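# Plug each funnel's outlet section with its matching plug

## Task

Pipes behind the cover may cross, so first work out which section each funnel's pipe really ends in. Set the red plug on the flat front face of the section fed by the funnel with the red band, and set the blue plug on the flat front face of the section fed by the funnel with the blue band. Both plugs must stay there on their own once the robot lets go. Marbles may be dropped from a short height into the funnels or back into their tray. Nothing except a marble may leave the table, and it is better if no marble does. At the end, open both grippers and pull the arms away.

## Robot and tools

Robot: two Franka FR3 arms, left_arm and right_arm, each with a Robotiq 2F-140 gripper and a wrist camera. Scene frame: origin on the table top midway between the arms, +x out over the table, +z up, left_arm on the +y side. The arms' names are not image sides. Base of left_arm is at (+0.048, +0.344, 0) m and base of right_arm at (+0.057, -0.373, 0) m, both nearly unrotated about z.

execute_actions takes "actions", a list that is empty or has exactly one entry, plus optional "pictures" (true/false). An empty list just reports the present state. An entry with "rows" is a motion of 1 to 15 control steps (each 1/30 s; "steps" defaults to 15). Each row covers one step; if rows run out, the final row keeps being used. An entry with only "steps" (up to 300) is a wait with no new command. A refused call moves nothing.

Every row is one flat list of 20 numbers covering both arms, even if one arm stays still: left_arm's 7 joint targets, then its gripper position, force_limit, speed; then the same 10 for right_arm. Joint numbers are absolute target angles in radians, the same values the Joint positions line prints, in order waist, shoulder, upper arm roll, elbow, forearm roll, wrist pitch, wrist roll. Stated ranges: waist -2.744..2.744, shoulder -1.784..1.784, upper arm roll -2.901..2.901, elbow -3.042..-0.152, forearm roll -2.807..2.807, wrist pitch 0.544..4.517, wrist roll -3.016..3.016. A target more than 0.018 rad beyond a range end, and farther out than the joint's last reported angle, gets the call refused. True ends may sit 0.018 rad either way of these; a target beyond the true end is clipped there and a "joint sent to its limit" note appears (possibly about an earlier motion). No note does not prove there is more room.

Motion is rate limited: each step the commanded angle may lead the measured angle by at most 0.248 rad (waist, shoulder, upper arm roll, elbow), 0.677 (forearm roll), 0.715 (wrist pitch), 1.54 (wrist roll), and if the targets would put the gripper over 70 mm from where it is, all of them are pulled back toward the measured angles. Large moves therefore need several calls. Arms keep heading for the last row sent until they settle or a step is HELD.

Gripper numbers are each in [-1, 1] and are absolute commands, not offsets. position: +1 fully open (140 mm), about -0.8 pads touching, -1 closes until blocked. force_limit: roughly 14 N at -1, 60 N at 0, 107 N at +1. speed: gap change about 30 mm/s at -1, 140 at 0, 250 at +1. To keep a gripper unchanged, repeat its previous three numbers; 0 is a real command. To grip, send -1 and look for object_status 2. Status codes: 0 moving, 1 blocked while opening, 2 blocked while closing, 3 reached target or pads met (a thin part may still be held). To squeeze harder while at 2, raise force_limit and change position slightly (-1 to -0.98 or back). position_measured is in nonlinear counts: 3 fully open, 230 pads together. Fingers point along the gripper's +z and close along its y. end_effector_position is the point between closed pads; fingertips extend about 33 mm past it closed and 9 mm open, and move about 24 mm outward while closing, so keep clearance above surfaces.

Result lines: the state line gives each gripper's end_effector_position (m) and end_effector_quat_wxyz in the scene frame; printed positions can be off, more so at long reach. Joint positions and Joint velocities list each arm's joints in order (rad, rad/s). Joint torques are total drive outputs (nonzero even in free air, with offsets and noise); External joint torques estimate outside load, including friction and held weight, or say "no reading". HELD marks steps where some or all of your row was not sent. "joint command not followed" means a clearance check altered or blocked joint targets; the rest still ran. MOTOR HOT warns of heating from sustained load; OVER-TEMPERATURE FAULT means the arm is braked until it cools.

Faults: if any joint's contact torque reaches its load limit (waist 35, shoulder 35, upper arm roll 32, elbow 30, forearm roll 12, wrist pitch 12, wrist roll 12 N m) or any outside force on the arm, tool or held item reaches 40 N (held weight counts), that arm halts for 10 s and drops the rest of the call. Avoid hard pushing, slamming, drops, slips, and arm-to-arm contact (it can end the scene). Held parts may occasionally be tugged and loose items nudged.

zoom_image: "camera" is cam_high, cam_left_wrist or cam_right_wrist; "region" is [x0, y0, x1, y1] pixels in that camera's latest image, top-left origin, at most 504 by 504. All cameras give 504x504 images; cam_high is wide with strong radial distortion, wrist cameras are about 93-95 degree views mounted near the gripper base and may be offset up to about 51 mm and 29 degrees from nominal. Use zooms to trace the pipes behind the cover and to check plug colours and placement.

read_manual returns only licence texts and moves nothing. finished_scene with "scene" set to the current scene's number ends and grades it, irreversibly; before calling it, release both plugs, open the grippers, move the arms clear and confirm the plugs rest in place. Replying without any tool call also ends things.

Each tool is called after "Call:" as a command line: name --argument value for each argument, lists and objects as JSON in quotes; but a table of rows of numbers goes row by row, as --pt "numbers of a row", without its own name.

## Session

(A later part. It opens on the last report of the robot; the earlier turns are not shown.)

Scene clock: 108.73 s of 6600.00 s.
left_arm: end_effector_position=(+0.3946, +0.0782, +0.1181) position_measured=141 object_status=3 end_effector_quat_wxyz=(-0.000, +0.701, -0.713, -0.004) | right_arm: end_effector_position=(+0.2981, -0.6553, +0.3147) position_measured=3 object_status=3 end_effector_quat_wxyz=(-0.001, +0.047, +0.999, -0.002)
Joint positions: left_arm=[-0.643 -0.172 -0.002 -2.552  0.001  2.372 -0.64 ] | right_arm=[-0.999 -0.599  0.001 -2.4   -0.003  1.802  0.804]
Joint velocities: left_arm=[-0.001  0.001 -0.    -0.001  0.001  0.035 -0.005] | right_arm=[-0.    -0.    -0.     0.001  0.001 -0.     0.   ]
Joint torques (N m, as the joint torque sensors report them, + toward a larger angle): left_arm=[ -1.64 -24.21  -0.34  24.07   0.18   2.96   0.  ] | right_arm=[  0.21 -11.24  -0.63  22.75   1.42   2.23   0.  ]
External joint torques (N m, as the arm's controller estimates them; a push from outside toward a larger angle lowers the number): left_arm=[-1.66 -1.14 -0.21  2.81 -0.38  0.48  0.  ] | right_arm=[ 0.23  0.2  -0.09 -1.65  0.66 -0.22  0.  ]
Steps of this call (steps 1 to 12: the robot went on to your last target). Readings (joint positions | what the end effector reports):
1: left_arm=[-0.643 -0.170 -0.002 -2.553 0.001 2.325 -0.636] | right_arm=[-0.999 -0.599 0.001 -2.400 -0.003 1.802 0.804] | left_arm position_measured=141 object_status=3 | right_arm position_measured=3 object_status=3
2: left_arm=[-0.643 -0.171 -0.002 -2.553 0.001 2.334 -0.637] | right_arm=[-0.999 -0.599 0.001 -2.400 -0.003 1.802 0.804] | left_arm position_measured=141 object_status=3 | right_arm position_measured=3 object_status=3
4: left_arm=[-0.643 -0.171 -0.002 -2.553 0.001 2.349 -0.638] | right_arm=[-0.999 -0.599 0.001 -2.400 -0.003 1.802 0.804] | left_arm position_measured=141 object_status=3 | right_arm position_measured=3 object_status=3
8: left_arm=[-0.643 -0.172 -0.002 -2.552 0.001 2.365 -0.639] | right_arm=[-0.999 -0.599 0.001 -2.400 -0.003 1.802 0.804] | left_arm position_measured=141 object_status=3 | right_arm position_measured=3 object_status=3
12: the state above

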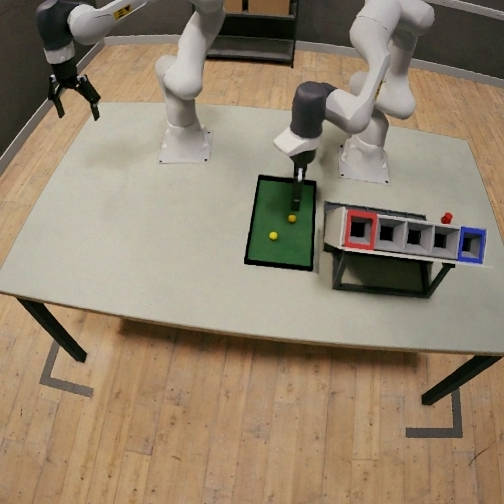

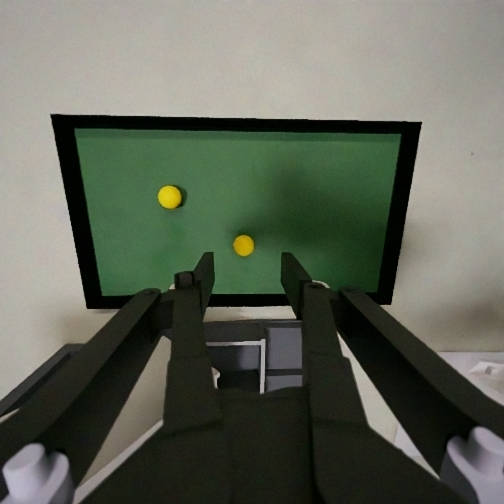

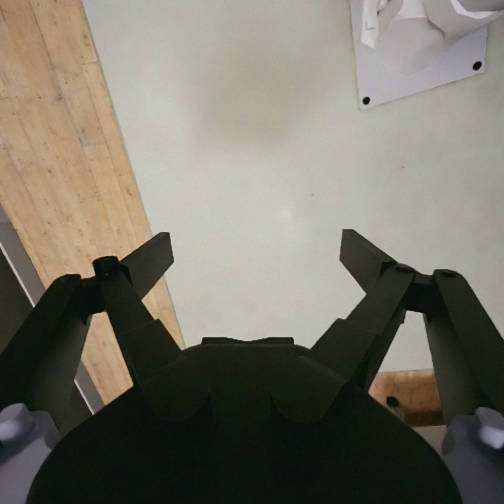

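Call:
execute_actions --actions '[{"rows":[[-0.653,-0.135,0,-2.563,0,2.47,-0.65,-0.1,-0.6,-0.5,-1.0,-0.6,0,-2.4,0,1.8,0.8,1,0,0],[-0.653,-0.135,0,-2.563,0,2.47,-0.65,-0.1,-0.6,-0.5,-1.0,-0.6,0,-2.4,0,1.8,0.8,1,0,0],[-0.653,-0.135,0,-2.563,0,2.47,-0.65,-0.1,-0.6,-0.5,-1.0,-0.6,0,-2.4,0,1.8,0.8,1,0,0],[-0.653,-0.09,0,-2.575,0,2.54,-0.65,-0.1,-0.6,-0.5,-1.0,-0.6,0,-2.4,0,1.8,0.8,1,0,0],[-0.653,-0.09,0,-2.575,0,2.54,-0.65,-0.1,-0.6,-0.5,-1.0,-0.6,0,-2.4,0,1.8,0.8,1,0,0],[-0.653,-0.09,0,-2.575,0,2.54,-0.65,-0.1,-0.6,-0.5,-1.0,-0.6,0,-2.4,0,1.8,0.8,1,0,0],[-0.653,-0.05,0,-2.586,0,2.59,-0.65,-0.1,-0.6,-0.5,-1.0,-0.6,0,-2.4,0,1.8,0.8,1,0,0],[-0.653,-0.05,0,-2.586,0,2.59,-0.65,-0.1,-0.6,-0.5,-1.0,-0.6,0,-2.4,0,1.8,0.8,1,0,0],[-0.653,-0.05,0,-2.586,0,2.59,-0.65,-0.1,-0.6,-0.5,-1.0,-0.6,0,-2.4,0,1.8,0.8,1,0,0],[-0.653,-0.006,0,-2.594,0,2.595,-0.65,-0.1,-0.6,-0.5,-1.0,-0.6,0,-2.4,0,1.8,0.8,1,0,0]],"steps":15}]' --pictures false

Call:
execute_actions --actions '[{"steps":6}]' --pictures false

Call:
execute_actions --actions '[{"rows":[[-0.653,-0.006,0,-2.594,0,2.595,-0.65,-1,-0.6,-0.5,-1.0,-0.6,0,-2.4,0,1.8,0.8,1,0,0]],"steps":15}]' --pictures false

Call:
execute_actions --actions '[{"steps":6}]'

Scene clock: 116.97 s of 6600.00 s.
left_arm: end_effector_position=(+0.3909, +0.0771, +0.0468) position_measured=141 object_status=3 end_effector_quat_wxyz=(+0.001, +0.701, -0.713, -0.009) | right_arm: end_effector_position=(+0.2981, -0.6553, +0.3147) position_measured=3 object_status=3 end_effector_quat_wxyz=(-0.001, +0.047, +0.999, -0.002)
Joint positions: left_arm=[-0.651 -0.008 -0.001 -2.595  0.001  2.569 -0.645] | right_arm=[-0.999 -0.599  0.001 -2.4   -0.003  1.802  0.804]
Joint velocities: left_arm=[ 0.001  0.058 -0.001 -0.014  0.001  0.121 -0.004] | right_arm=[ 0.001  0.    -0.    -0.001 -0.001 -0.001  0.   ]
Joint torques (N m, as the joint torque sensors report them, + toward a larger angle): left_arm=[ -0.97 -27.82   0.33  20.9    0.02   3.16  -0.07] | right_arm=[ -0.37 -13.08  -0.64  23.48   1.28   2.41   0.04]
External joint torques (N m, as the arm's controller estimates them; a push from outside toward a larger angle lowers the number): left_arm=[-1.03  1.05  0.27  0.39 -0.42  0.34 -0.07] | right_arm=[-0.39 -1.74 -0.15 -0.88  0.52 -0.05  0.04]
Steps of this call (steps 1 to 30: the robot went on to your last target; steps 31 to 90: nothing new was sent; then 4.73 s passed at rest; steps 91 to 105: all 15 steps of this action). Readings (joint positions | what the end effector reports):
91: left_arm=[-0.645 -0.167 -0.001 -2.553 0.001 2.393 -0.642] | right_arm=[-0.999 -0.599 0.001 -2.400 -0.003 1.802 0.804] | left_arm position_measured=141 object_status=3 | right_arm position_measured=3 object_status=3
92: left_arm=[-0.647 -0.158 -0.001 -2.554 0.001 2.407 -0.642] | right_arm=[-0.999 -0.599 0.001 -2.400 -0.003 1.802 0.804] | left_arm position_measured=141 object_status=3 | right_arm position_measured=3 object_status=3
94: left_arm=[-0.649 -0.138 -0.001 -2.559 0.001 2.439 -0.643] | right_arm=[-0.999 -0.599 0.001 -2.400 -0.003 1.802 0.804] | left_arm position_measured=141 object_status=3 | right_arm position_measured=3 object_status=3
98: left_arm=[-0.651 -0.080 -0.001 -2.576 0.001 2.509 -0.644] | right_arm=[-0.999 -0.599 0.001 -2.400 -0.003 1.802 0.804] | left_arm position_measured=141 object_status=3 | right_arm position_measured=3 object_status=3
105: the state above

Scene clock: 117.17 s of 6600.00 s.
left_arm: end_effector_position=(+0.3945, +0.0742, +0.0476) position_measured=141 object_status=3 end_effector_quat_wxyz=(-0.000, +0.701, -0.713, -0.001) | right_arm: end_effector_position=(+0.2981, -0.6553, +0.3147) position_measured=3 object_status=3 end_effector_quat_wxyz=(-0.001, +0.047, +0.999, -0.002)
Joint positions: left_arm=[-0.651 -0.007 -0.001 -2.595  0.001  2.585 -0.646] | right_arm=[-0.999 -0.599  0.001 -2.4   -0.003  1.802  0.804]
Joint velocities: left_arm=[-0.    -0.    -0.001 -0.001  0.     0.042 -0.002] | right_arm=[-0.     0.001 -0.001  0.     0.    -0.001 -0.   ]
Joint torques (N m, as the joint torque sensors report them, + toward a larger angle): left_arm=[ -1.68 -25.2    0.61  21.23   0.04   2.86  -0.09] | right_arm=[ -0.41 -11.62   0.35  23.71   1.38   2.27   0.  ]
External joint torques (N m, as the arm's controller estimates them; a push from outside toward a larger angle lowers the number): left_arm=[-1.66  0.86  0.64  2.73 -0.39  0.38 -0.09] | right_arm=[-0.37 -0.3   0.93 -0.63  0.62 -0.18  0.  ]
Steps of this call (steps 1 to 6: the robot went on to your last target). Readings (joint positions | what the end effector reports):
1: left_arm=[-0.651 -0.007 -0.001 -2.595 0.001 2.573 -0.645] | right_arm=[-0.999 -0.599 0.001 -2.400 -0.003 1.802 0.804] | left_arm position_measured=141 object_status=3 | right_arm position_measured=3 object_status=3
2: left_arm=[-0.651 -0.007 -0.001 -2.595 0.001 2.577 -0.645] | right_arm=[-0.999 -0.599 0.001 -2.400 -0.003 1.802 0.804] | left_arm position_measured=141 object_status=3 | right_arm position_measured=3 object_status=3
4: left_arm=[-0.651 -0.007 -0.001 -2.595 0.001 2.582 -0.645] | right_arm=[-0.999 -0.599 0.001 -2.400 -0.003 1.802 0.804] | left_arm position_measured=141 object_status=3 | right_arm position_measured=3 object_status=3
6: the state above

Scene clock: 117.67 s of 6600.00 s.
left_arm: end_effector_position=(+0.3961, +0.0729, +0.0481) position_measured=199 object_status=0 end_effector_quat_wxyz=(-0.001, +0.701, -0.713, +0.002) | right_arm: end_effector_position=(+0.2981, -0.6553, +0.3147) position_measured=3 object_status=3 end_effector_quat_wxyz=(-0.001, +0.047, +0.999, -0.002)
Joint positions: left_arm=[-0.651 -0.007 -0.001 -2.595  0.001  2.592 -0.646] | right_arm=[-0.999 -0.599  0.001 -2.4   -0.003  1.802  0.804]
Joint velocities: left_arm=[-0.     0.001 -0.    -0.001 -0.     0.    -0.002] | right_arm=[ 0.001  0.001  0.001 -0.    -0.001 -0.001 -0.001]
Joint torques (N m, as the joint torque sensors report them, + toward a larger angle): left_arm=[ -1.6  -25.92  -0.22  19.77   0.07   3.02  -0.09] | right_arm=[ -1.38 -11.96  -0.7   23.3    1.31   2.37  -0.09]
External joint torques (N m, as the arm's controller estimates them; a push from outside toward a larger angle lowers the number): left_arm=[-1.62  0.21 -0.23  1.18 -0.36  0.5  -0.09] | right_arm=[-1.43 -0.61 -0.23 -1.08  0.54 -0.08 -0.09]
Steps of this call (steps 1 to 15: all 15 steps of this action). Readings (joint positions | what the end effector reports):
1: left_arm=[-0.651 -0.007 -0.001 -2.595 0.001 2.587 -0.646] | right_arm=[-0.999 -0.599 0.001 -2.400 -0.003 1.802 0.804] | left_arm position_measured=141 object_status=0 | right_arm position_measured=3 object_status=3
2: left_arm=[-0.651 -0.007 -0.001 -2.595 0.001 2.588 -0.646] | right_arm=[-0.999 -0.599 0.001 -2.400 -0.003 1.802 0.804] | left_arm position_measured=145 object_status=0 | right_arm position_measured=3 object_status=3
4: left_arm=[-0.651 -0.007 -0.001 -2.595 0.001 2.589 -0.646] | right_arm=[-0.999 -0.599 0.001 -2.400 -0.003 1.802 0.804] | left_arm position_measured=155 object_status=0 | right_arm position_measured=3 object_status=3
8: left_arm=[-0.651 -0.007 -0.001 -2.595 0.001 2.591 -0.646] | right_arm=[-0.999 -0.599 0.001 -2.400 -0.003 1.802 0.804] | left_arm position_measured=173 object_status=0 | right_arm position_measured=3 object_status=3
15: the state above

Scene clock: 117.87 s of 6600.00 s.
left_arm: end_effector_position=(+0.3962, +0.0729, +0.0482) position_measured=199 object_status=2 end_effector_quat_wxyz=(-0.001, +0.701, -0.713, +0.002) | right_arm: end_effector_position=(+0.2981, -0.6553, +0.3147) position_measured=3 object_status=3 end_effector_quat_wxyz=(-0.001, +0.047, +0.999, -0.002)
Joint positions: left_arm=[-0.651 -0.007 -0.001 -2.595  0.001  2.592 -0.646] | right_arm=[-0.999 -0.599  0.001 -2.4   -0.003  1.802  0.804]
Joint velocities: left_arm=[-0.001 -0.    -0.     0.     0.001 -0.001  0.   ] | right_arm=[-0.     0.001 -0.     0.001 -0.     0.    -0.001]
Joint torques (N m, as the joint torque sensors report them, + toward a larger angle): left_arm=[ -1.71 -25.56  -0.34  21.04  -0.08   2.95  -0.16] | right_arm=[ -0.31 -11.92   0.05  23.06   1.4    2.3   -0.1 ]
External joint torques (N m, as the arm's controller estimates them; a push from outside toward a larger angle lowers the number): left_arm=[-1.7   0.64 -0.33  2.36 -0.52  0.41 -0.16] | right_arm=[-0.29 -0.51  0.6  -1.35  0.64 -0.15 -0.1 ]
Steps of this call (steps 1 to 6: the robot went on to your last target). Readings (joint positions | what the end effector reports):
1: left_arm=[-0.651 -0.007 -0.001 -2.595 0.001 2.592 -0.646] | right_arm=[-0.999 -0.599 0.001 -2.400 -0.003 1.802 0.804] | left_arm position_measured=199 object_status=0 | right_arm position_measured=3 object_status=3
2: left_arm=[-0.651 -0.007 -0.001 -2.595 0.001 2.592 -0.646] | right_arm=[-0.999 -0.599 0.001 -2.400 -0.003 1.802 0.804] | left_arm position_measured=199 object_status=0 | right_arm position_measured=3 object_status=3
4: left_arm=[-0.651 -0.007 -0.001 -2.595 0.001 2.592 -0.646] | right_arm=[-0.999 -0.599 0.001 -2.400 -0.003 1.802 0.804] | left_arm position_measured=199 object_status=2 | right_arm position_measured=3 object_status=3
6: the state above

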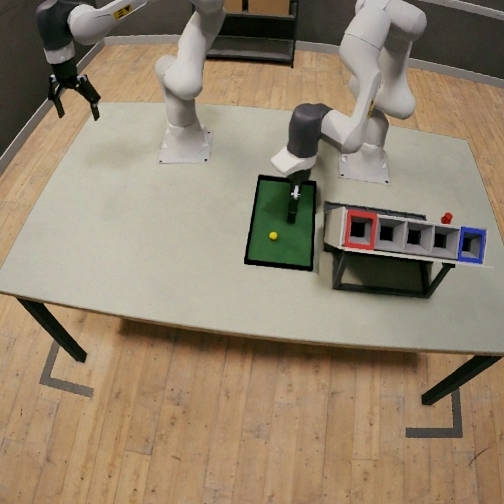

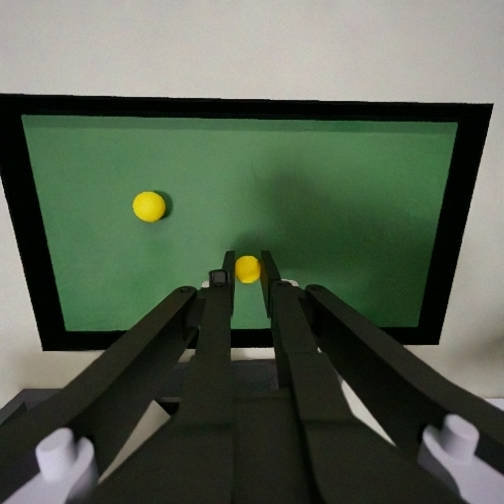

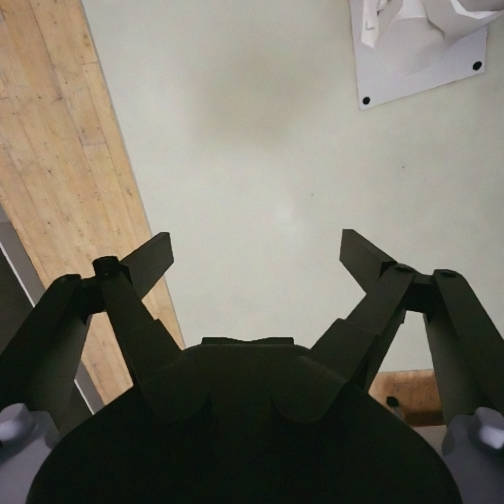

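Call:
execute_actions --actions '[{"rows":[[-0.653,-0.09,0,-2.575,0,2.45,-0.65,-1,-0.6,-0.5,-1.0,-0.6,0,-2.4,0,1.8,0.8,1,0,0],[-0.653,-0.09,0,-2.575,0,2.45,-0.65,-1,-0.6,-0.5,-1.0,-0.6,0,-2.4,0,1.8,0.8,1,0,0],[-0.653,-0.09,0,-2.575,0,2.45,-0.65,-1,-0.6,-0.5,-1.0,-0.6,0,-2.4,0,1.8,0.8,1,0,0],[-0.653,-0.174,0,-2.55,0,2.32,-0.65,-1,-0.6,-0.5,-1.0,-0.6,0,-2.4,0,1.8,0.8,1,0,0],[-0.653,-0.174,0,-2.55,0,2.32,-0.65,-1,-0.6,-0.5,-1.0,-0.6,0,-2.4,0,1.8,0.8,1,0,0],[-0.653,-0.174,0,-2.55,0,2.32,-0.65,-1,-0.6,-0.5,-1.0,-0.6,0,-2.4,0,1.8,0.8,1,0,0],[-0.653,-0.375,0,-2.256,0,1.8,-0.5,-1,-0.6,-0.5,-1.0,-0.6,0,-2.4,0,1.8,0.8,1,0,0]],"steps":15}]' --pictures false

Call:
execute_actions --actions '[{"rows":[[-0.4,-0.375,0,-1.7,0,1.33,0.0,-1,-0.6,-0.5,-1.0,-0.6,0,-2.4,0,1.8,0.8,1,0,0]],"steps":15}]' --pictures false

Call:
execute_actions --actions '[{"rows":[[0.3,0.03,0,-1.2,0,1.23,0.3,-1,-0.6,-0.5,-1.0,-0.6,0,-2.4,0,1.8,0.8,1,0,0]],"steps":15}]' --pictures false

Call:
execute_actions --actions '[{"steps":12}]'

Call:
execute_actions --actions '[{"rows":[[0.3,0.13,0,-1.16,0,1.36,0.3,-1,-0.6,-0.5,-1.0,-0.6,0,-2.4,0,1.8,0.8,1,0,0],[0.3,0.13,0,-1.16,0,1.36,0.3,-1,-0.6,-0.5,-1.0,-0.6,0,-2.4,0,1.8,0.8,1,0,0],[0.3,0.13,0,-1.16,0,1.36,0.3,-1,-0.6,-0.5,-1.0,-0.6,0,-2.4,0,1.8,0.8,1,0,0],[0.3,0.13,0,-1.16,0,1.36,0.3,-1,-0.6,-0.5,-1.0,-0.6,0,-2.4,0,1.8,0.8,1,0,0],[0.3,0.25,0,-1.13,0,1.45,0.3,-1,-0.6,-0.5,-1.0,-0.6,0,-2.4,0,1.8,0.8,1,0,0],[0.3,0.25,0,-1.13,0,1.45,0.3,-1,-0.6,-0.5,-1.0,-0.6,0,-2.4,0,1.8,0.8,1,0,0],[0.3,0.25,0,-1.13,0,1.45,0.3,-1,-0.6,-0.5,-1.0,-0.6,0,-2.4,0,1.8,0.8,1,0,0],[0.3,0.25,0,-1.13,0,1.45,0.3,-1,-0.6,-0.5,-1.0,-0.6,0,-2.4,0,1.8,0.8,1,0,0],[0.3,0.36,0,-1.14,0,1.495,0.3,-1,-0.6,-0.5,-1.0,-0.6,0,-2.4,0,1.8,0.8,1,0,0]],"steps":15}]' --pictures false

Call:
execute_actions --actions '[{"steps":12}]'

Scene clock: 128.13 s of 6600.00 s.
left_arm: end_effector_position=(+0.4183, +0.0559, +0.2910) position_measured=199 object_status=2 end_effector_quat_wxyz=(-0.007, +0.677, -0.735, +0.040) | right_arm: end_effector_position=(+0.2981, -0.6553, +0.3147) position_measured=3 object_status=3 end_effector_quat_wxyz=(-0.001, +0.047, +0.999, -0.002)
Joint positions: left_arm=[-0.651 -0.356 -0.001 -2.283  0.001  2.008 -0.58 ] | right_arm=[-0.999 -0.599  0.001 -2.4   -0.003  1.802  0.804]
Joint velocities: left_arm=[-0.    -0.482 -0.     0.543 -0.002 -1.178  0.25 ] | right_arm=[-0.     0.001 -0.    -0.     0.001  0.     0.001]
Joint torques (N m, as the joint torque sensors report them, + toward a larger angle): left_arm=[-1.17 -6.54 -0.28 15.71  0.38  0.8   0.41] | right_arm=[ -0.92 -12.47  -0.25  24.16   1.48   2.34  -0.02]
External joint torques (N m, as the arm's controller estimates them; a push from outside toward a larger angle lowers the number): left_arm=[-1.24 -0.21 -0.06  1.73 -0.26 -0.61  0.42] | right_arm=[-0.9  -1.11  0.29 -0.19  0.72 -0.11 -0.02]
Steps of this call (steps 1 to 15: the robot went on to your last target; steps 16 to 90: nothing new was sent; then 6.77 s passed at rest; steps 91 to 105: all 15 steps of this action). Readings (joint positions | what the end effector reports):
91: left_arm=[-0.651 -0.019 -0.001 -2.595 0.001 2.567 -0.646] | right_arm=[-0.999 -0.599 0.001 -2.400 -0.003 1.802 0.804] | left_arm position_measured=199 object_status=2 | right_arm position_measured=3 object_status=3
92: left_arm=[-0.651 -0.040 -0.001 -2.592 0.001 2.545 -0.646] | right_arm=[-0.999 -0.599 0.001 -2.400 -0.003 1.802 0.804] | left_arm position_measured=199 object_status=2 | right_arm position_measured=3 object_status=3
94: left_arm=[-0.651 -0.083 -0.001 -2.580 0.001 2.492 -0.646] | right_arm=[-0.999 -0.599 0.001 -2.400 -0.003 1.802 0.804] | left_arm position_measured=199 object_status=2 | right_arm position_measured=3 object_status=3
98: left_arm=[-0.651 -0.187 -0.001 -2.507 0.001 2.337 -0.634] | right_arm=[-0.999 -0.599 0.001 -2.400 -0.003 1.802 0.804] | left_arm position_measured=199 object_status=2 | right_arm position_measured=3 object_status=3
105: the state above

Scene clock: 128.63 s of 6600.00 s.
left_arm: end_effector_position=(+0.4423, +0.1714, +0.5210) position_measured=199 object_status=2 end_effector_quat_wxyz=(+0.024, -0.626, +0.778, -0.045) | right_arm: end_effector_position=(+0.2981, -0.6553, +0.3147) position_measured=3 object_status=3 end_effector_quat_wxyz=(-0.001, +0.047, +0.999, -0.002)
Joint positions: left_arm=[-0.406 -0.385  0.002 -1.714  0.001  1.431 -0.197] | right_arm=[-0.999 -0.599  0.001 -2.4   -0.003  1.802  0.804]
Joint velocities: left_arm=[ 0.054 -0.081 -0.     0.325  0.    -0.568  0.639] | right_arm=[ 0.    -0.001  0.    -0.     0.001  0.    -0.001]
Joint torques (N m, as the joint torque sensors report them, + toward a larger angle): left_arm=[ 1.39 -4.28 -2.29 15.49  0.39  1.7   0.47] | right_arm=[ -0.86 -11.85  -0.16  24.14   1.41   2.21  -0.04]
External joint torques (N m, as the arm's controller estimates them; a push from outside toward a larger angle lowers the number): left_arm=[ 2.1   0.01 -0.81  1.25 -0.11 -0.45  0.49] | right_arm=[-0.86 -0.47  0.36 -0.22  0.64 -0.24 -0.04]
Steps of this call (steps 1 to 15: all 15 steps of this action). Readings (joint positions | what the end effector reports):
1: left_arm=[-0.630 -0.363 -0.010 -2.254 0.001 1.961 -0.558] | right_arm=[-0.999 -0.599 0.001 -2.400 -0.003 1.802 0.804] | left_arm position_measured=199 object_status=2 | right_arm position_measured=3 object_status=3
2: left_arm=[-0.603 -0.364 -0.012 -2.221 0.001 1.916 -0.534] | right_arm=[-0.999 -0.599 0.001 -2.400 -0.003 1.802 0.804] | left_arm position_measured=199 object_status=2 | right_arm position_measured=3 object_status=3
4: left_arm=[-0.549 -0.365 -0.010 -2.150 0.001 1.824 -0.486] | right_arm=[-0.999 -0.599 0.001 -2.400 -0.003 1.802 0.804] | left_arm position_measured=199 object_status=2 | right_arm position_measured=3 object_status=3
8: left_arm=[-0.464 -0.364 -0.001 -1.976 0.001 1.652 -0.383] | right_arm=[-0.999 -0.599 0.001 -2.400 -0.003 1.802 0.804] | left_arm position_measured=199 object_status=2 | right_arm position_measured=3 object_status=3
15: the state above

Scene clock: 129.13 s of 6600.00 s.
left_arm: end_effector_position=(+0.5585, +0.4449, +0.5290) position_measured=199 object_status=2 end_effector_quat_wxyz=(-0.007, +0.739, -0.674, +0.007) | right_arm: end_effector_position=(+0.2981, -0.6553, +0.3147) position_measured=3 object_status=3 end_effector_quat_wxyz=(-0.001, +0.047, +0.999, -0.002)
Joint positions: left_arm=[ 0.211  0.016 -0.004 -1.238 -0.003  1.273  0.104] | right_arm=[-0.999 -0.599  0.001 -2.4   -0.003  1.802  0.804]
Joint velocities: left_arm=[ 1.131  0.248  0.119  0.417  0.006 -0.216  0.624] | right_arm=[ 0.001 -0.001 -0.    -0.001  0.001 -0.001  0.002]
Joint torques (N m, as the joint torque sensors report them, + toward a larger angle): left_arm=[ -3.37 -33.12  -2.86  24.67   1.01   1.86   0.51] | right_arm=[ -0.65 -11.91  -0.27  23.77   1.37   2.36  -0.03]
External joint torques (N m, as the arm's controller estimates them; a push from outside toward a larger angle lowers the number): left_arm=[ 1.32  1.06  1.22  3.27  0.38 -0.2   0.5 ] | right_arm=[-0.67 -0.5   0.24 -0.6   0.6  -0.09 -0.03]
Steps of this call (steps 1 to 15: all 15 steps of this action). Readings (joint positions | what the end effector reports):
1: left_arm=[-0.367 -0.358 -0.012 -1.663 -0.002 1.402 -0.164] | right_arm=[-0.999 -0.599 0.001 -2.400 -0.003 1.802 0.804] | left_arm position_measured=199 object_status=2 | right_arm position_measured=3 object_status=3
2: left_arm=[-0.324 -0.319 -0.016 -1.610 -0.002 1.387 -0.137] | right_arm=[-0.999 -0.599 0.001 -2.400 -0.003 1.802 0.804] | left_arm position_measured=199 object_status=2 | right_arm position_measured=3 object_status=3
4: left_arm=[-0.240 -0.237 -0.014 -1.519 -0.003 1.360 -0.089] | right_arm=[-0.999 -0.599 0.001 -2.400 -0.003 1.802 0.804] | left_arm position_measured=199 object_status=2 | right_arm position_measured=3 object_status=3
8: left_arm=[-0.077 -0.089 -0.011 -1.365 -0.003 1.321 -0.013] | right_arm=[-0.999 -0.599 0.001 -2.400 -0.003 1.802 0.804] | left_arm position_measured=199 object_status=2 | right_arm position_measured=3 object_status=3
15: the state above

Scene clock: 129.53 s of 6600.00 s.
left_arm: end_effector_position=(+0.5418, +0.4922, +0.5346) position_measured=199 object_status=2 end_effector_quat_wxyz=(-0.003, +0.723, -0.690, +0.001) | right_arm: end_effector_position=(+0.2981, -0.6553, +0.3147) position_measured=3 object_status=3 end_effector_quat_wxyz=(-0.001, +0.047, +0.999, -0.002)
Joint positions: left_arm=[ 0.299  0.028  0.002 -1.202  0.001  1.237  0.244] | right_arm=[-0.999 -0.599  0.001 -2.4   -0.003  1.802  0.804]
Joint velocities: left_arm=[-0.     0.001 -0.008  0.001  0.001 -0.024  0.17 ] | right_arm=[-0.001 -0.001 -0.    -0.     0.001  0.     0.   ]
Joint torques (N m, as the joint torque sensors report them, + toward a larger angle): left_arm=[  1.02 -28.31  -0.87  22.56   0.46   2.22   0.36] | right_arm=[ -0.69 -11.57  -0.21  23.96   1.33   2.3    0.01]
External joint torques (N m, as the arm's controller estimates them; a push from outside toward a larger angle lowers the number): left_arm=[ 0.72  0.64 -1.12  2.24 -0.33 -0.28  0.37] | right_arm=[-0.67 -0.19  0.34 -0.39  0.57 -0.15  0.01]
Steps of this call (steps 1 to 12: the robot went on to your last target). Readings (joint positions | what the end effector reports):
1: left_arm=[0.243 0.022 0.001 -1.227 -0.002 1.266 0.124] | right_arm=[-0.999 -0.599 0.001 -2.400 -0.003 1.802 0.804] | left_arm position_measured=199 object_status=2 | right_arm position_measured=3 object_status=3
2: left_arm=[0.267 0.026 0.007 -1.219 -0.001 1.260 0.141] | right_arm=[-0.999 -0.599 0.001 -2.400 -0.003 1.802 0.804] | left_arm position_measured=199 object_status=2 | right_arm position_measured=3 object_status=3
4: left_arm=[0.292 0.028 0.011 -1.210 0.001 1.252 0.172] | right_arm=[-0.999 -0.599 0.001 -2.400 -0.003 1.802 0.804] | left_arm position_measured=199 object_status=2 | right_arm position_measured=3 object_status=3
8: left_arm=[0.299 0.028 0.006 -1.203 0.001 1.241 0.216] | right_arm=[-0.999 -0.599 0.001 -2.400 -0.003 1.802 0.804] | left_arm position_measured=199 object_status=2 | right_arm position_measured=3 object_status=3
12: the state above

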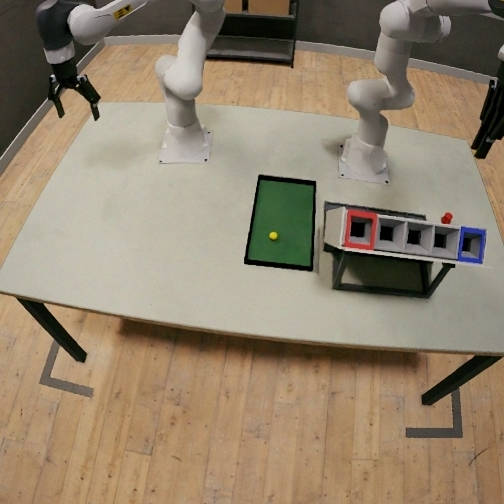

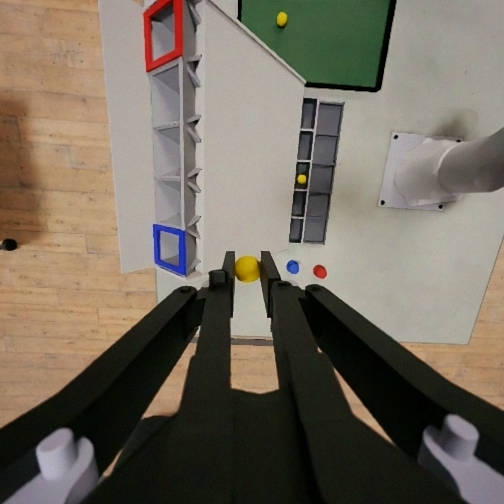

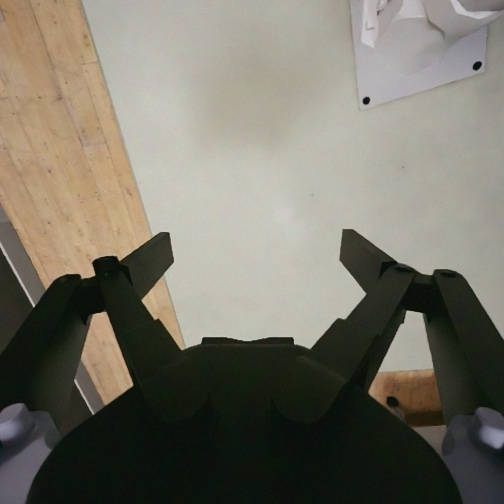

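Scene clock: 130.03 s of 6600.00 s.
left_arm: end_effector_position=(+0.6598, +0.5272, +0.3776) position_measured=199 object_status=2 end_effector_quat_wxyz=(+0.026, +0.709, -0.705, -0.015) | right_arm: end_effector_position=(+0.2981, -0.6553, +0.3147) position_measured=3 object_status=3 end_effector_quat_wxyz=(-0.001, +0.047, +0.999, -0.002)
Joint positions: left_arm=[ 0.299  0.368  0.002 -1.15   0.001  1.459  0.285] | right_arm=[-0.999 -0.599  0.001 -2.4   -0.003  1.802  0.804]
Joint velocities: left_arm=[ 0.     0.223  0.    -0.052  0.     0.173  0.036] | right_arm=[-0.001  0.     0.     0.001 -0.     0.001 -0.   ]
Joint torques (N m, as the joint torque sensors report them, + toward a larger angle): left_arm=[  0.74 -59.4   -0.91  32.23   0.48   3.32   0.39] | right_arm=[ -0.55 -12.81  -0.48  24.25   1.38   2.3   -0.04]
External joint torques (N m, as the arm's controller estimates them; a push from outside toward a larger angle lowers the number): left_arm=[ 0.58  0.79 -1.45  0.44 -0.5   0.34  0.37] | right_arm=[-0.59 -1.46  0.   -0.12  0.61 -0.16 -0.04]
Steps of this call (steps 1 to 15: all 15 steps of this action). Readings (joint positions | what the end effector reports):
1: left_arm=[0.299 0.043 0.002 -1.184 0.001 1.253 0.250] | right_arm=[-0.999 -0.599 0.001 -2.400 -0.003 1.802 0.804] | left_arm position_measured=199 object_status=2 | right_arm position_measured=3 object_status=3
2: left_arm=[0.299 0.063 0.002 -1.171 0.001 1.274 0.255] | right_arm=[-0.999 -0.599 0.001 -2.400 -0.003 1.802 0.804] | left_arm position_measured=199 object_status=2 | right_arm position_measured=3 object_status=3
4: left_arm=[0.299 0.099 0.002 -1.165 0.001 1.302 0.263] | right_arm=[-0.999 -0.599 0.001 -2.400 -0.003 1.802 0.804] | left_arm position_measured=199 object_status=2 | right_arm position_measured=3 object_status=3
8: left_arm=[0.299 0.209 0.002 -1.138 0.001 1.376 0.273] | right_arm=[-0.999 -0.599 0.001 -2.400 -0.003 1.802 0.804] | left_arm position_measured=199 object_status=2 | right_arm position_measured=3 object_status=3
15: the state above

Scene clock: 130.43 s of 6600.00 s.
left_arm: end_effector_position=(+0.6706, +0.5304, +0.3892) position_measured=199 object_status=2 end_effector_quat_wxyz=(+0.005, +0.706, -0.708, -0.003) | right_arm: end_effector_position=(+0.2981, -0.6553, +0.3147) position_measured=3 object_status=3 end_effector_quat_wxyz=(-0.001, +0.047, +0.999, -0.002)
Joint positions: left_arm=[ 0.299  0.36   0.002 -1.141  0.001  1.489  0.293] | right_arm=[-0.999 -0.599  0.001 -2.4   -0.003  1.802  0.804]
Joint velocities: left_arm=[-0.001 -0.     0.001  0.    -0.002  0.017  0.01 ] | right_arm=[ 0.     0.001 -0.001 -0.001  0.     0.001  0.001]
Joint torques (N m, as the joint torque sensors report them, + toward a larger angle): left_arm=[  1.27 -42.88  -1.43  25.     0.52   2.81   0.32] | right_arm=[ -0.32 -12.46  -0.38  22.94   1.35   2.34  -0.12]
External joint torques (N m, as the arm's controller estimates them; a push from outside toward a larger angle lowers the number): left_arm=[ 1.36 -0.31 -1.7   1.88 -0.27  0.37  0.32] | right_arm=[-0.28 -1.22  0.21 -1.34  0.59 -0.1  -0.12]
Steps of this call (steps 1 to 12: the robot went on to your last target). Readings (joint positions | what the end effector reports):
1: left_arm=[0.299 0.373 0.002 -1.151 0.001 1.464 0.286] | right_arm=[-0.999 -0.599 0.001 -2.400 -0.003 1.802 0.804] | left_arm position_measured=199 object_status=2 | right_arm position_measured=3 object_status=3
2: left_arm=[0.299 0.374 0.002 -1.151 0.001 1.469 0.287] | right_arm=[-0.999 -0.599 0.001 -2.400 -0.003 1.802 0.804] | left_arm position_measured=199 object_status=2 | right_arm position_measured=3 object_status=3
4: left_arm=[0.299 0.371 0.002 -1.147 0.001 1.476 0.289] | right_arm=[-0.999 -0.599 0.001 -2.400 -0.003 1.802 0.804] | left_arm position_measured=199 object_status=2 | right_arm position_measured=3 object_status=3
8: left_arm=[0.299 0.362 0.002 -1.142 0.001 1.485 0.291] | right_arm=[-0.999 -0.599 0.001 -2.400 -0.003 1.802 0.804] | left_arm position_measured=199 object_status=2 | right_arm position_measured=3 object_status=3
12: the state above

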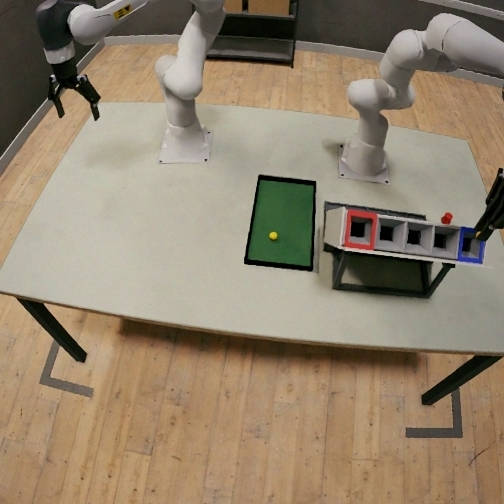

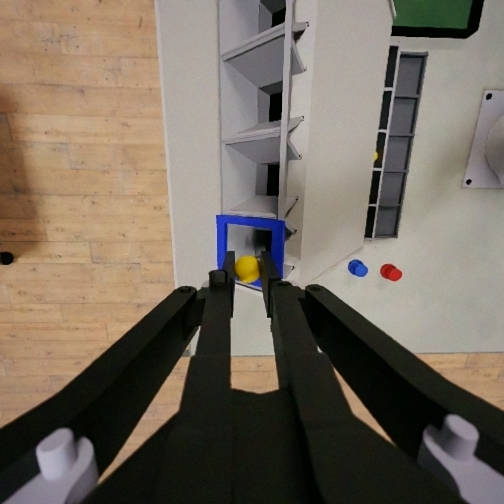

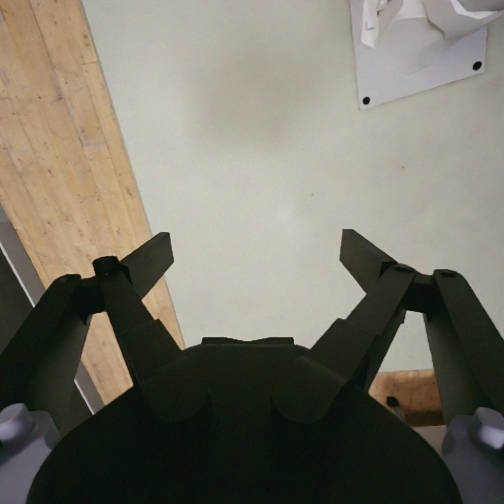

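Call:
execute_actions --actions '[{"rows":[[0.3,0.36,0,-1.14,0,1.495,0.3,-0.1,-0.6,-0.5,-1.0,-0.6,0,-2.4,0,1.8,0.8,1,0,0],[0.3,0.36,0,-1.14,0,1.495,0.3,-0.1,-0.6,-0.5,-1.0,-0.6,0,-2.4,0,1.8,0.8,1,0,0],[0.3,0.36,0,-1.14,0,1.495,0.3,-0.1,-0.6,-0.5,-1.0,-0.6,0,-2.4,0,1.8,0.8,1,0,0],[0.3,0.36,0,-1.14,0,1.495,0.3,-0.1,-0.6,-0.5,-1.0,-0.6,0,-2.4,0,1.8,0.8,1,0,0],[0.3,0.36,0,-1.14,0,1.495,0.3,-0.1,-0.6,-0.5,-1.0,-0.6,0,-2.4,0,1.8,0.8,1,0,0],[0.3,0.36,0,-1.14,0,1.495,0.3,-0.1,-0.6,-0.5,-1.0,-0.6,0,-2.4,0,1.8,0.8,1,0,0],[0.3,0.36,0,-1.14,0,1.495,0.3,-0.1,-0.6,-0.5,-1.0,-0.6,0,-2.4,0,1.8,0.8,1,0,0],[0.3,0.36,0,-1.14,0,1.495,0.3,-0.1,-0.6,-0.5,-1.0,-0.6,0,-2.4,0,1.8,0.8,1,0,0],[0.3,0.36,0,-1.14,0,1.495,0.3,-0.1,-0.6,-0.5,-1.0,-0.6,0,-2.4,0,1.8,0.8,1,0,0],[0.3,0.25,0,-1.16,0,1.42,0.3,-0.1,-0.6,-0.5,-1.0,-0.6,0,-2.4,0,1.8,0.8,1,0,0],[0.3,0.25,0,-1.16,0,1.42,0.3,-0.1,-0.6,-0.5,-1.0,-0.6,0,-2.4,0,1.8,0.8,1,0,0],[0.3,0.25,0,-1.16,0,1.42,0.3,-0.1,-0.6,-0.5,-1.0,-0.6,0,-2.4,0,1.8,0.8,1,0,0],[0.35,0.0,0,-1.35,0,1.35,0.3,-0.1,-0.6,-0.5,-1.0,-0.6,0,-2.4,0,1.8,0.8,1,0,0]],"steps":15}]' --pictures false

Call:
execute_actions --actions '[{"rows":[[0.6,-0.3,0,-1.8,0,1.5,0.5,-0.1,-0.6,-0.5,-1.0,-0.6,0,-2.4,0,1.8,0.8,1,0,0]],"steps":15}]' --pictures false

Call:
execute_actions --actions '[{"steps":10}]'

Call:
execute_actions --actions '[{"rows":[[0.856,-0.37,0,-2.2,0,1.9,-0.715,-0.1,-0.6,-0.5,-1.0,-0.6,0,-2.4,0,1.8,0.8,1,0,0],[0.856,-0.37,0,-2.2,0,1.9,-0.715,-0.1,-0.6,-0.5,-1.0,-0.6,0,-2.4,0,1.8,0.8,1,0,0],[0.856,-0.37,0,-2.2,0,1.9,-0.715,-0.1,-0.6,-0.5,-1.0,-0.6,0,-2.4,0,1.8,0.8,1,0,0],[0.856,-0.37,0,-2.2,0,1.9,-0.715,-0.1,-0.6,-0.5,-1.0,-0.6,0,-2.4,0,1.8,0.8,1,0,0],[0.856,-0.37,0,-2.2,0,1.9,-0.715,-0.1,-0.6,-0.5,-1.0,-0.6,0,-2.4,0,1.8,0.8,1,0,0],[0.856,-0.37,0,-2.2,0,1.9,-0.715,-0.1,-0.6,-0.5,-1.0,-0.6,0,-2.4,0,1.8,0.8,1,0,0],[0.856,-0.37,0,-2.2,0,1.9,-0.715,-0.1,-0.6,-0.5,-1.0,-0.6,0,-2.4,0,1.8,0.8,1,0,0],[0.856,-0.37,0,-2.2,0,1.9,-0.715,-0.1,-0.6,-0.5,-1.0,-0.6,0,-2.4,0,1.8,0.8,1,0,0],[0.856,-0.37,0,-2.2,0,1.9,-0.715,-0.1,-0.6,-0.5,-1.0,-0.6,0,-2.4,0,1.8,0.8,1,0,0],[0.856,-0.37,0,-2.514,0,2.147,-0.715,-0.1,-0.6,-0.5,-1.0,-0.6,0,-2.4,0,1.8,0.8,1,0,0]],"steps":15}]' --pictures false

Call:
execute_actions --actions '[{"steps":30}]'

Scene clock: 151.13 s of 6600.00 s.
left_arm: end_effector_position=(+0.6124, +0.5223, +0.4444) position_measured=141 object_status=0 end_effector_quat_wxyz=(+0.003, +0.710, -0.704, -0.001) | right_arm: end_effector_position=(+0.2981, -0.6553, +0.3147) position_measured=3 object_status=3 end_effector_quat_wxyz=(-0.001, +0.047, +0.999, -0.002)
Joint positions: left_arm=[ 0.318  0.176 -0.003 -1.258  0.     1.429  0.296] | right_arm=[-0.999 -0.599  0.001 -2.4   -0.003  1.802  0.804]
Joint velocities: left_arm=[ 0.225 -1.281  0.018 -0.685 -0.001 -0.33  -0.   ] | right_arm=[-0.     0.    -0.     0.002 -0.     0.     0.001]
Joint torques (N m, as the joint torque sensors report them, + toward a larger angle): left_arm=[ -0.2  -37.29   0.21  27.25   0.62   2.94   0.2 ] | right_arm=[ -0.57 -11.79  -0.35  23.93   1.4    2.34   0.04]
External joint torques (N m, as the arm's controller estimates them; a push from outside toward a larger angle lowers the number): left_arm=[ 0.81 -2.46  0.12  1.63 -0.3  -0.68  0.19] | right_arm=[-0.54 -0.41  0.22 -0.5   0.63 -0.12  0.04]
Steps of this call (steps 1 to 30: the robot went on to your last target; steps 31 to 90: nothing new was sent; then 17.20 s passed at rest; steps 91 to 105: all 15 steps of this action). Readings (joint positions | what the end effector reports):
91: left_arm=[0.299 0.360 0.001 -1.141 0.001 1.492 0.296] | right_arm=[-0.999 -0.599 0.001 -2.400 -0.003 1.802 0.804] | left_arm position_measured=199 object_status=0 | right_arm position_measured=3 object_status=3
92: left_arm=[0.299 0.360 0.001 -1.141 0.001 1.492 0.296] | right_arm=[-0.999 -0.599 0.001 -2.400 -0.003 1.802 0.804] | left_arm position_measured=199 object_status=0 | right_arm position_measured=3 object_status=3
94: left_arm=[0.299 0.360 0.001 -1.141 0.001 1.492 0.296] | right_arm=[-0.999 -0.599 0.001 -2.400 -0.003 1.802 0.804] | left_arm position_measured=186 object_status=0 | right_arm position_measured=3 object_status=3
98: left_arm=[0.299 0.360 0.001 -1.141 0.001 1.492 0.296] | right_arm=[-0.999 -0.599 0.001 -2.400 -0.003 1.802 0.804] | left_arm position_measured=167 object_status=0 | right_arm position_measured=3 object_status=3
105: the state above

Scene clock: 151.63 s of 6600.00 s.
left_arm: end_effector_position=(+0.4207, +0.5955, +0.4532) position_measured=141 object_status=3 end_effector_quat_wxyz=(+0.001, +0.758, -0.652, +0.000) | right_arm: end_effector_position=(+0.2981, -0.6553, +0.3147) position_measured=3 object_status=3 end_effector_quat_wxyz=(-0.001, +0.047, +0.999, -0.002)
Joint positions: left_arm=[ 0.598 -0.297  0.005 -1.789  0.     1.489  0.441] | right_arm=[-0.999 -0.599  0.001 -2.4   -0.003  1.802  0.804]
Joint velocities: left_arm=[-0.002 -0.    -0.049 -0.161 -0.001  0.036  0.18 ] | right_arm=[-0.     0.     0.     0.     0.001 -0.001  0.   ]
Joint torques (N m, as the joint torque sensors report them, + toward a larger angle): left_arm=[  1.98 -21.1   -1.69  26.25   0.59   3.07   0.47] | right_arm=[ -0.43 -11.75  -0.54  23.5    1.43   2.24  -0.1 ]
External joint torques (N m, as the arm's controller estimates them; a push from outside toward a larger angle lowers the number): left_arm=[ 2.02  1.64 -1.62  1.05 -0.21  0.34  0.47] | right_arm=[-0.44 -0.39 -0.03 -0.83  0.67 -0.21 -0.1 ]
Steps of this call (steps 1 to 15: all 15 steps of this action). Readings (joint positions | what the end effector reports):
1: left_arm=[0.342 0.133 -0.011 -1.288 -0.001 1.433 0.305] | right_arm=[-0.999 -0.599 0.001 -2.400 -0.003 1.802 0.804] | left_arm position_measured=141 object_status=0 | right_arm position_measured=3 object_status=3
2: left_arm=[0.371 0.093 -0.014 -1.320 -0.001 1.439 0.313] | right_arm=[-0.999 -0.599 0.001 -2.400 -0.003 1.802 0.804] | left_arm position_measured=141 object_status=0 | right_arm position_measured=3 object_status=3
4: left_arm=[0.437 0.013 -0.011 -1.395 -0.001 1.450 0.331] | right_arm=[-0.999 -0.599 0.001 -2.400 -0.003 1.802 0.804] | left_arm position_measured=141 object_status=0 | right_arm position_measured=3 object_status=3
8: left_arm=[0.556 -0.202 0.004 -1.634 -0.001 1.475 0.378] | right_arm=[-0.999 -0.599 0.001 -2.400 -0.003 1.802 0.804] | left_arm position_measured=141 object_status=3 | right_arm position_measured=3 object_status=3
15: the state above

Scene clock: 151.97 s of 6600.00 s.
left_arm: end_effector_position=(+0.4217, +0.5943, +0.4495) position_measured=141 object_status=3 end_effector_quat_wxyz=(+0.002, +0.745, -0.667, -0.000) | right_arm: end_effector_position=(+0.2981, -0.6553, +0.3147) position_measured=3 object_status=3 end_effector_quat_wxyz=(-0.001, +0.047, +0.999, -0.002)
Joint positions: left_arm=[ 0.598 -0.298  0.002 -1.798  0.     1.496  0.478] | right_arm=[-0.999 -0.599  0.001 -2.4   -0.003  1.802  0.804]
Joint velocities: left_arm=[-0.    -0.001 -0.001 -0.    -0.     0.008  0.061] | right_arm=[ 0.001 -0.    -0.    -0.001  0.001 -0.     0.001]
Joint torques (N m, as the joint torque sensors report them, + toward a larger angle): left_arm=[  1.64 -21.28  -1.49  23.9    0.58   2.72   0.4 ] | right_arm=[ -0.74 -11.59  -0.46  23.91   1.38   2.31   0.01]
External joint torques (N m, as the arm's controller estimates them; a push from outside toward a larger angle lowers the number): left_arm=[ 1.67 -0.89 -1.17  0.79 -0.2   0.26  0.4 ] | right_arm=[-0.74 -0.2   0.08 -0.48  0.62 -0.14  0.01]
Steps of this call (steps 1 to 10: the robot went on to your last target). Readings (joint positions | what the end effector reports):
1: left_arm=[0.598 -0.297 0.004 -1.793 0.000 1.490 0.447] | right_arm=[-0.999 -0.599 0.001 -2.400 -0.003 1.802 0.804] | left_arm position_measured=141 object_status=3 | right_arm position_measured=3 object_status=3
2: left_arm=[0.598 -0.297 0.003 -1.796 0.000 1.491 0.452] | right_arm=[-0.999 -0.599 0.001 -2.400 -0.003 1.802 0.804] | left_arm position_measured=141 object_status=3 | right_arm position_measured=3 object_status=3
4: left_arm=[0.598 -0.297 0.002 -1.798 0.000 1.493 0.461] | right_arm=[-0.999 -0.599 0.001 -2.400 -0.003 1.802 0.804] | left_arm position_measured=141 object_status=3 | right_arm position_measured=3 object_status=3
8: left_arm=[0.598 -0.298 0.002 -1.798 0.000 1.495 0.473] | right_arm=[-0.999 -0.599 0.001 -2.400 -0.003 1.802 0.804] | left_arm position_measured=141 object_status=3 | right_arm position_measured=3 object_status=3
10: the state above

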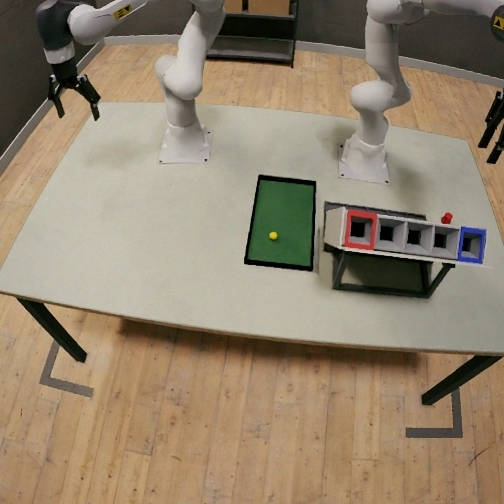

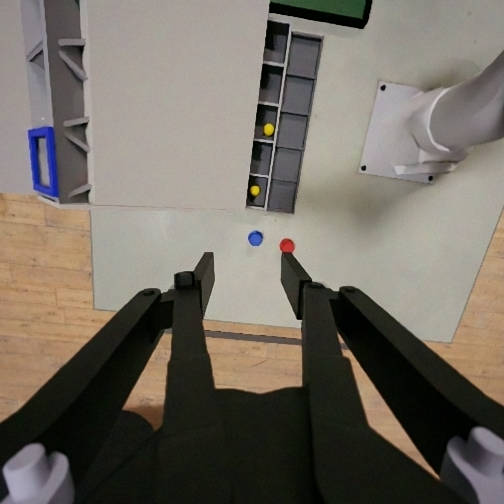

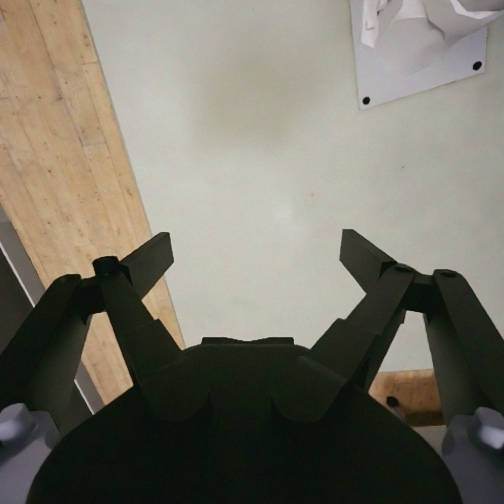

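Scene clock: 152.47 s of 6600.00 s.
left_arm: end_effector_position=(+0.3105, +0.6402, +0.2071) position_measured=141 object_status=3 end_effector_quat_wxyz=(+0.039, +0.985, -0.168, -0.023) | right_arm: end_effector_position=(+0.2981, -0.6553, +0.3147) position_measured=3 object_status=3 end_effector_quat_wxyz=(-0.001, +0.047, +0.999, -0.002)
Joint positions: left_arm=[ 0.853 -0.363  0.003 -2.47  -0.001  2.016 -0.387] | right_arm=[-0.999 -0.599  0.001 -2.4   -0.003  1.802  0.804]
Joint velocities: left_arm=[ 0.014  0.13  -0.015 -0.813 -0.     0.683 -1.074] | right_arm=[ 0.001  0.    -0.001  0.    -0.001  0.001 -0.001]
Joint torques (N m, as the joint torque sensors report them, + toward a larger angle): left_arm=[  1.85 -30.5   -3.07  38.29   0.95   4.9   -0.31] | right_arm=[ -0.01 -12.24   0.1   24.67   1.4    2.33  -0.01]
External joint torques (N m, as the arm's controller estimates them; a push from outside toward a larger angle lowers the number): left_arm=[ 1.98  0.08 -2.57  1.36  0.05  0.63 -0.33] | right_arm=[ 0.03 -0.88  0.67  0.27  0.64 -0.12 -0.01]
Steps of this call (steps 1 to 15: all 15 steps of this action). Readings (joint positions | what the end effector reports):
1: left_arm=[0.626 -0.311 -0.011 -1.829 -0.001 1.532 0.420] | right_arm=[-0.999 -0.599 0.001 -2.400 -0.003 1.802 0.804] | left_arm position_measured=141 object_status=3 | right_arm position_measured=3 object_status=3
2: left_arm=[0.660 -0.324 -0.015 -1.867 -0.002 1.566 0.360] | right_arm=[-0.999 -0.599 0.001 -2.400 -0.003 1.802 0.804] | left_arm position_measured=141 object_status=3 | right_arm position_measured=3 object_status=3
4: left_arm=[0.725 -0.345 -0.010 -1.953 -0.002 1.633 0.236] | right_arm=[-0.999 -0.599 0.001 -2.400 -0.003 1.802 0.804] | left_arm position_measured=141 object_status=3 | right_arm position_measured=3 object_status=3
8: left_arm=[0.825 -0.360 0.002 -2.139 -0.002 1.762 -0.061] | right_arm=[-0.999 -0.599 0.001 -2.400 -0.003 1.802 0.804] | left_arm position_measured=141 object_status=3 | right_arm position_measured=3 object_status=3
15: the state above

Scene clock: 153.47 s of 6600.00 s.
left_arm: end_effector_position=(+0.3256, +0.6569, +0.1998) position_measured=141 object_status=3 end_effector_quat_wxyz=(+0.001, +1.000, -0.013, +0.000) | right_arm: end_effector_position=(+0.2981, -0.6553, +0.3147) position_measured=3 object_status=3 end_effector_quat_wxyz=(-0.001, +0.047, +0.999, -0.002)
Joint positions: left_arm=[ 0.854 -0.368  0.002 -2.513 -0.001  2.144 -0.699] | right_arm=[-0.999 -0.599  0.001 -2.4   -0.003  1.802  0.804]
Joint velocities: left_arm=[ 0.001 -0.001 -0.002 -0.    -0.001  0.003 -0.04 ] | right_arm=[ 0.     0.001 -0.     0.001  0.001 -0.    -0.   ]
Joint torques (N m, as the joint torque sensors report them, + toward a larger angle): left_arm=[  1.38 -18.9   -1.5   24.46   1.01   2.99  -0.07] | right_arm=[ -0.57 -11.76   0.1   23.56   1.34   2.3   -0.15]
External joint torques (N m, as the arm's controller estimates them; a push from outside toward a larger angle lowers the number): left_arm=[ 1.4  -0.58 -1.13  1.01  0.32  0.48 -0.07] | right_arm=[-0.53 -0.34  0.67 -0.87  0.58 -0.16 -0.15]
Steps of this call (steps 1 to 30: the robot went on to your last target). Readings (joint positions | what the end effector reports):
1: left_arm=[0.853 -0.360 0.003 -2.491 -0.001 2.037 -0.420] | right_arm=[-0.999 -0.599 0.001 -2.400 -0.003 1.802 0.804] | left_arm position_measured=141 object_status=3 | right_arm position_measured=3 object_status=3
2: left_arm=[0.854 -0.360 0.003 -2.503 -0.001 2.055 -0.450] | right_arm=[-0.999 -0.599 0.001 -2.400 -0.003 1.802 0.804] | left_arm position_measured=141 object_status=3 | right_arm position_measured=3 object_status=3
4: left_arm=[0.854 -0.361 0.002 -2.512 -0.001 2.083 -0.502] | right_arm=[-0.999 -0.599 0.001 -2.400 -0.003 1.802 0.804] | left_arm position_measured=141 object_status=3 | right_arm position_measured=3 object_status=3
8: left_arm=[0.854 -0.367 0.002 -2.512 -0.001 2.117 -0.576] | right_arm=[-0.999 -0.599 0.001 -2.400 -0.003 1.802 0.804] | left_arm position_measured=141 object_status=3 | right_arm position_measured=3 object_status=3
30: the state above

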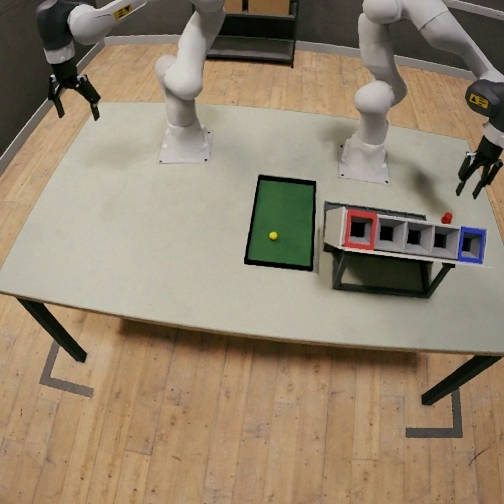

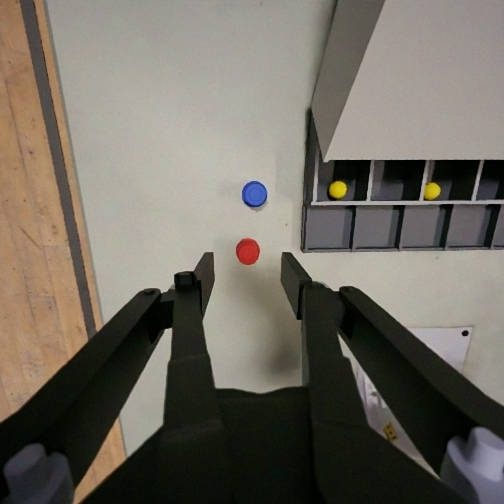

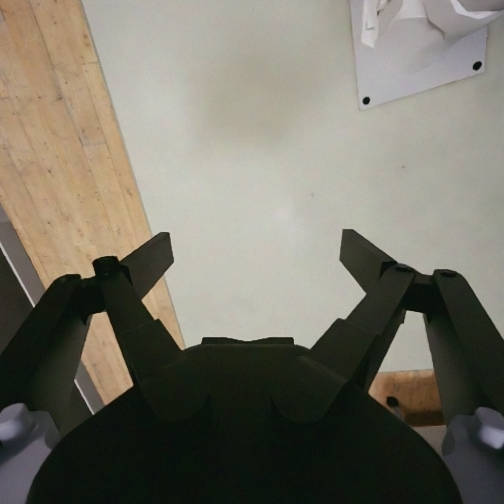

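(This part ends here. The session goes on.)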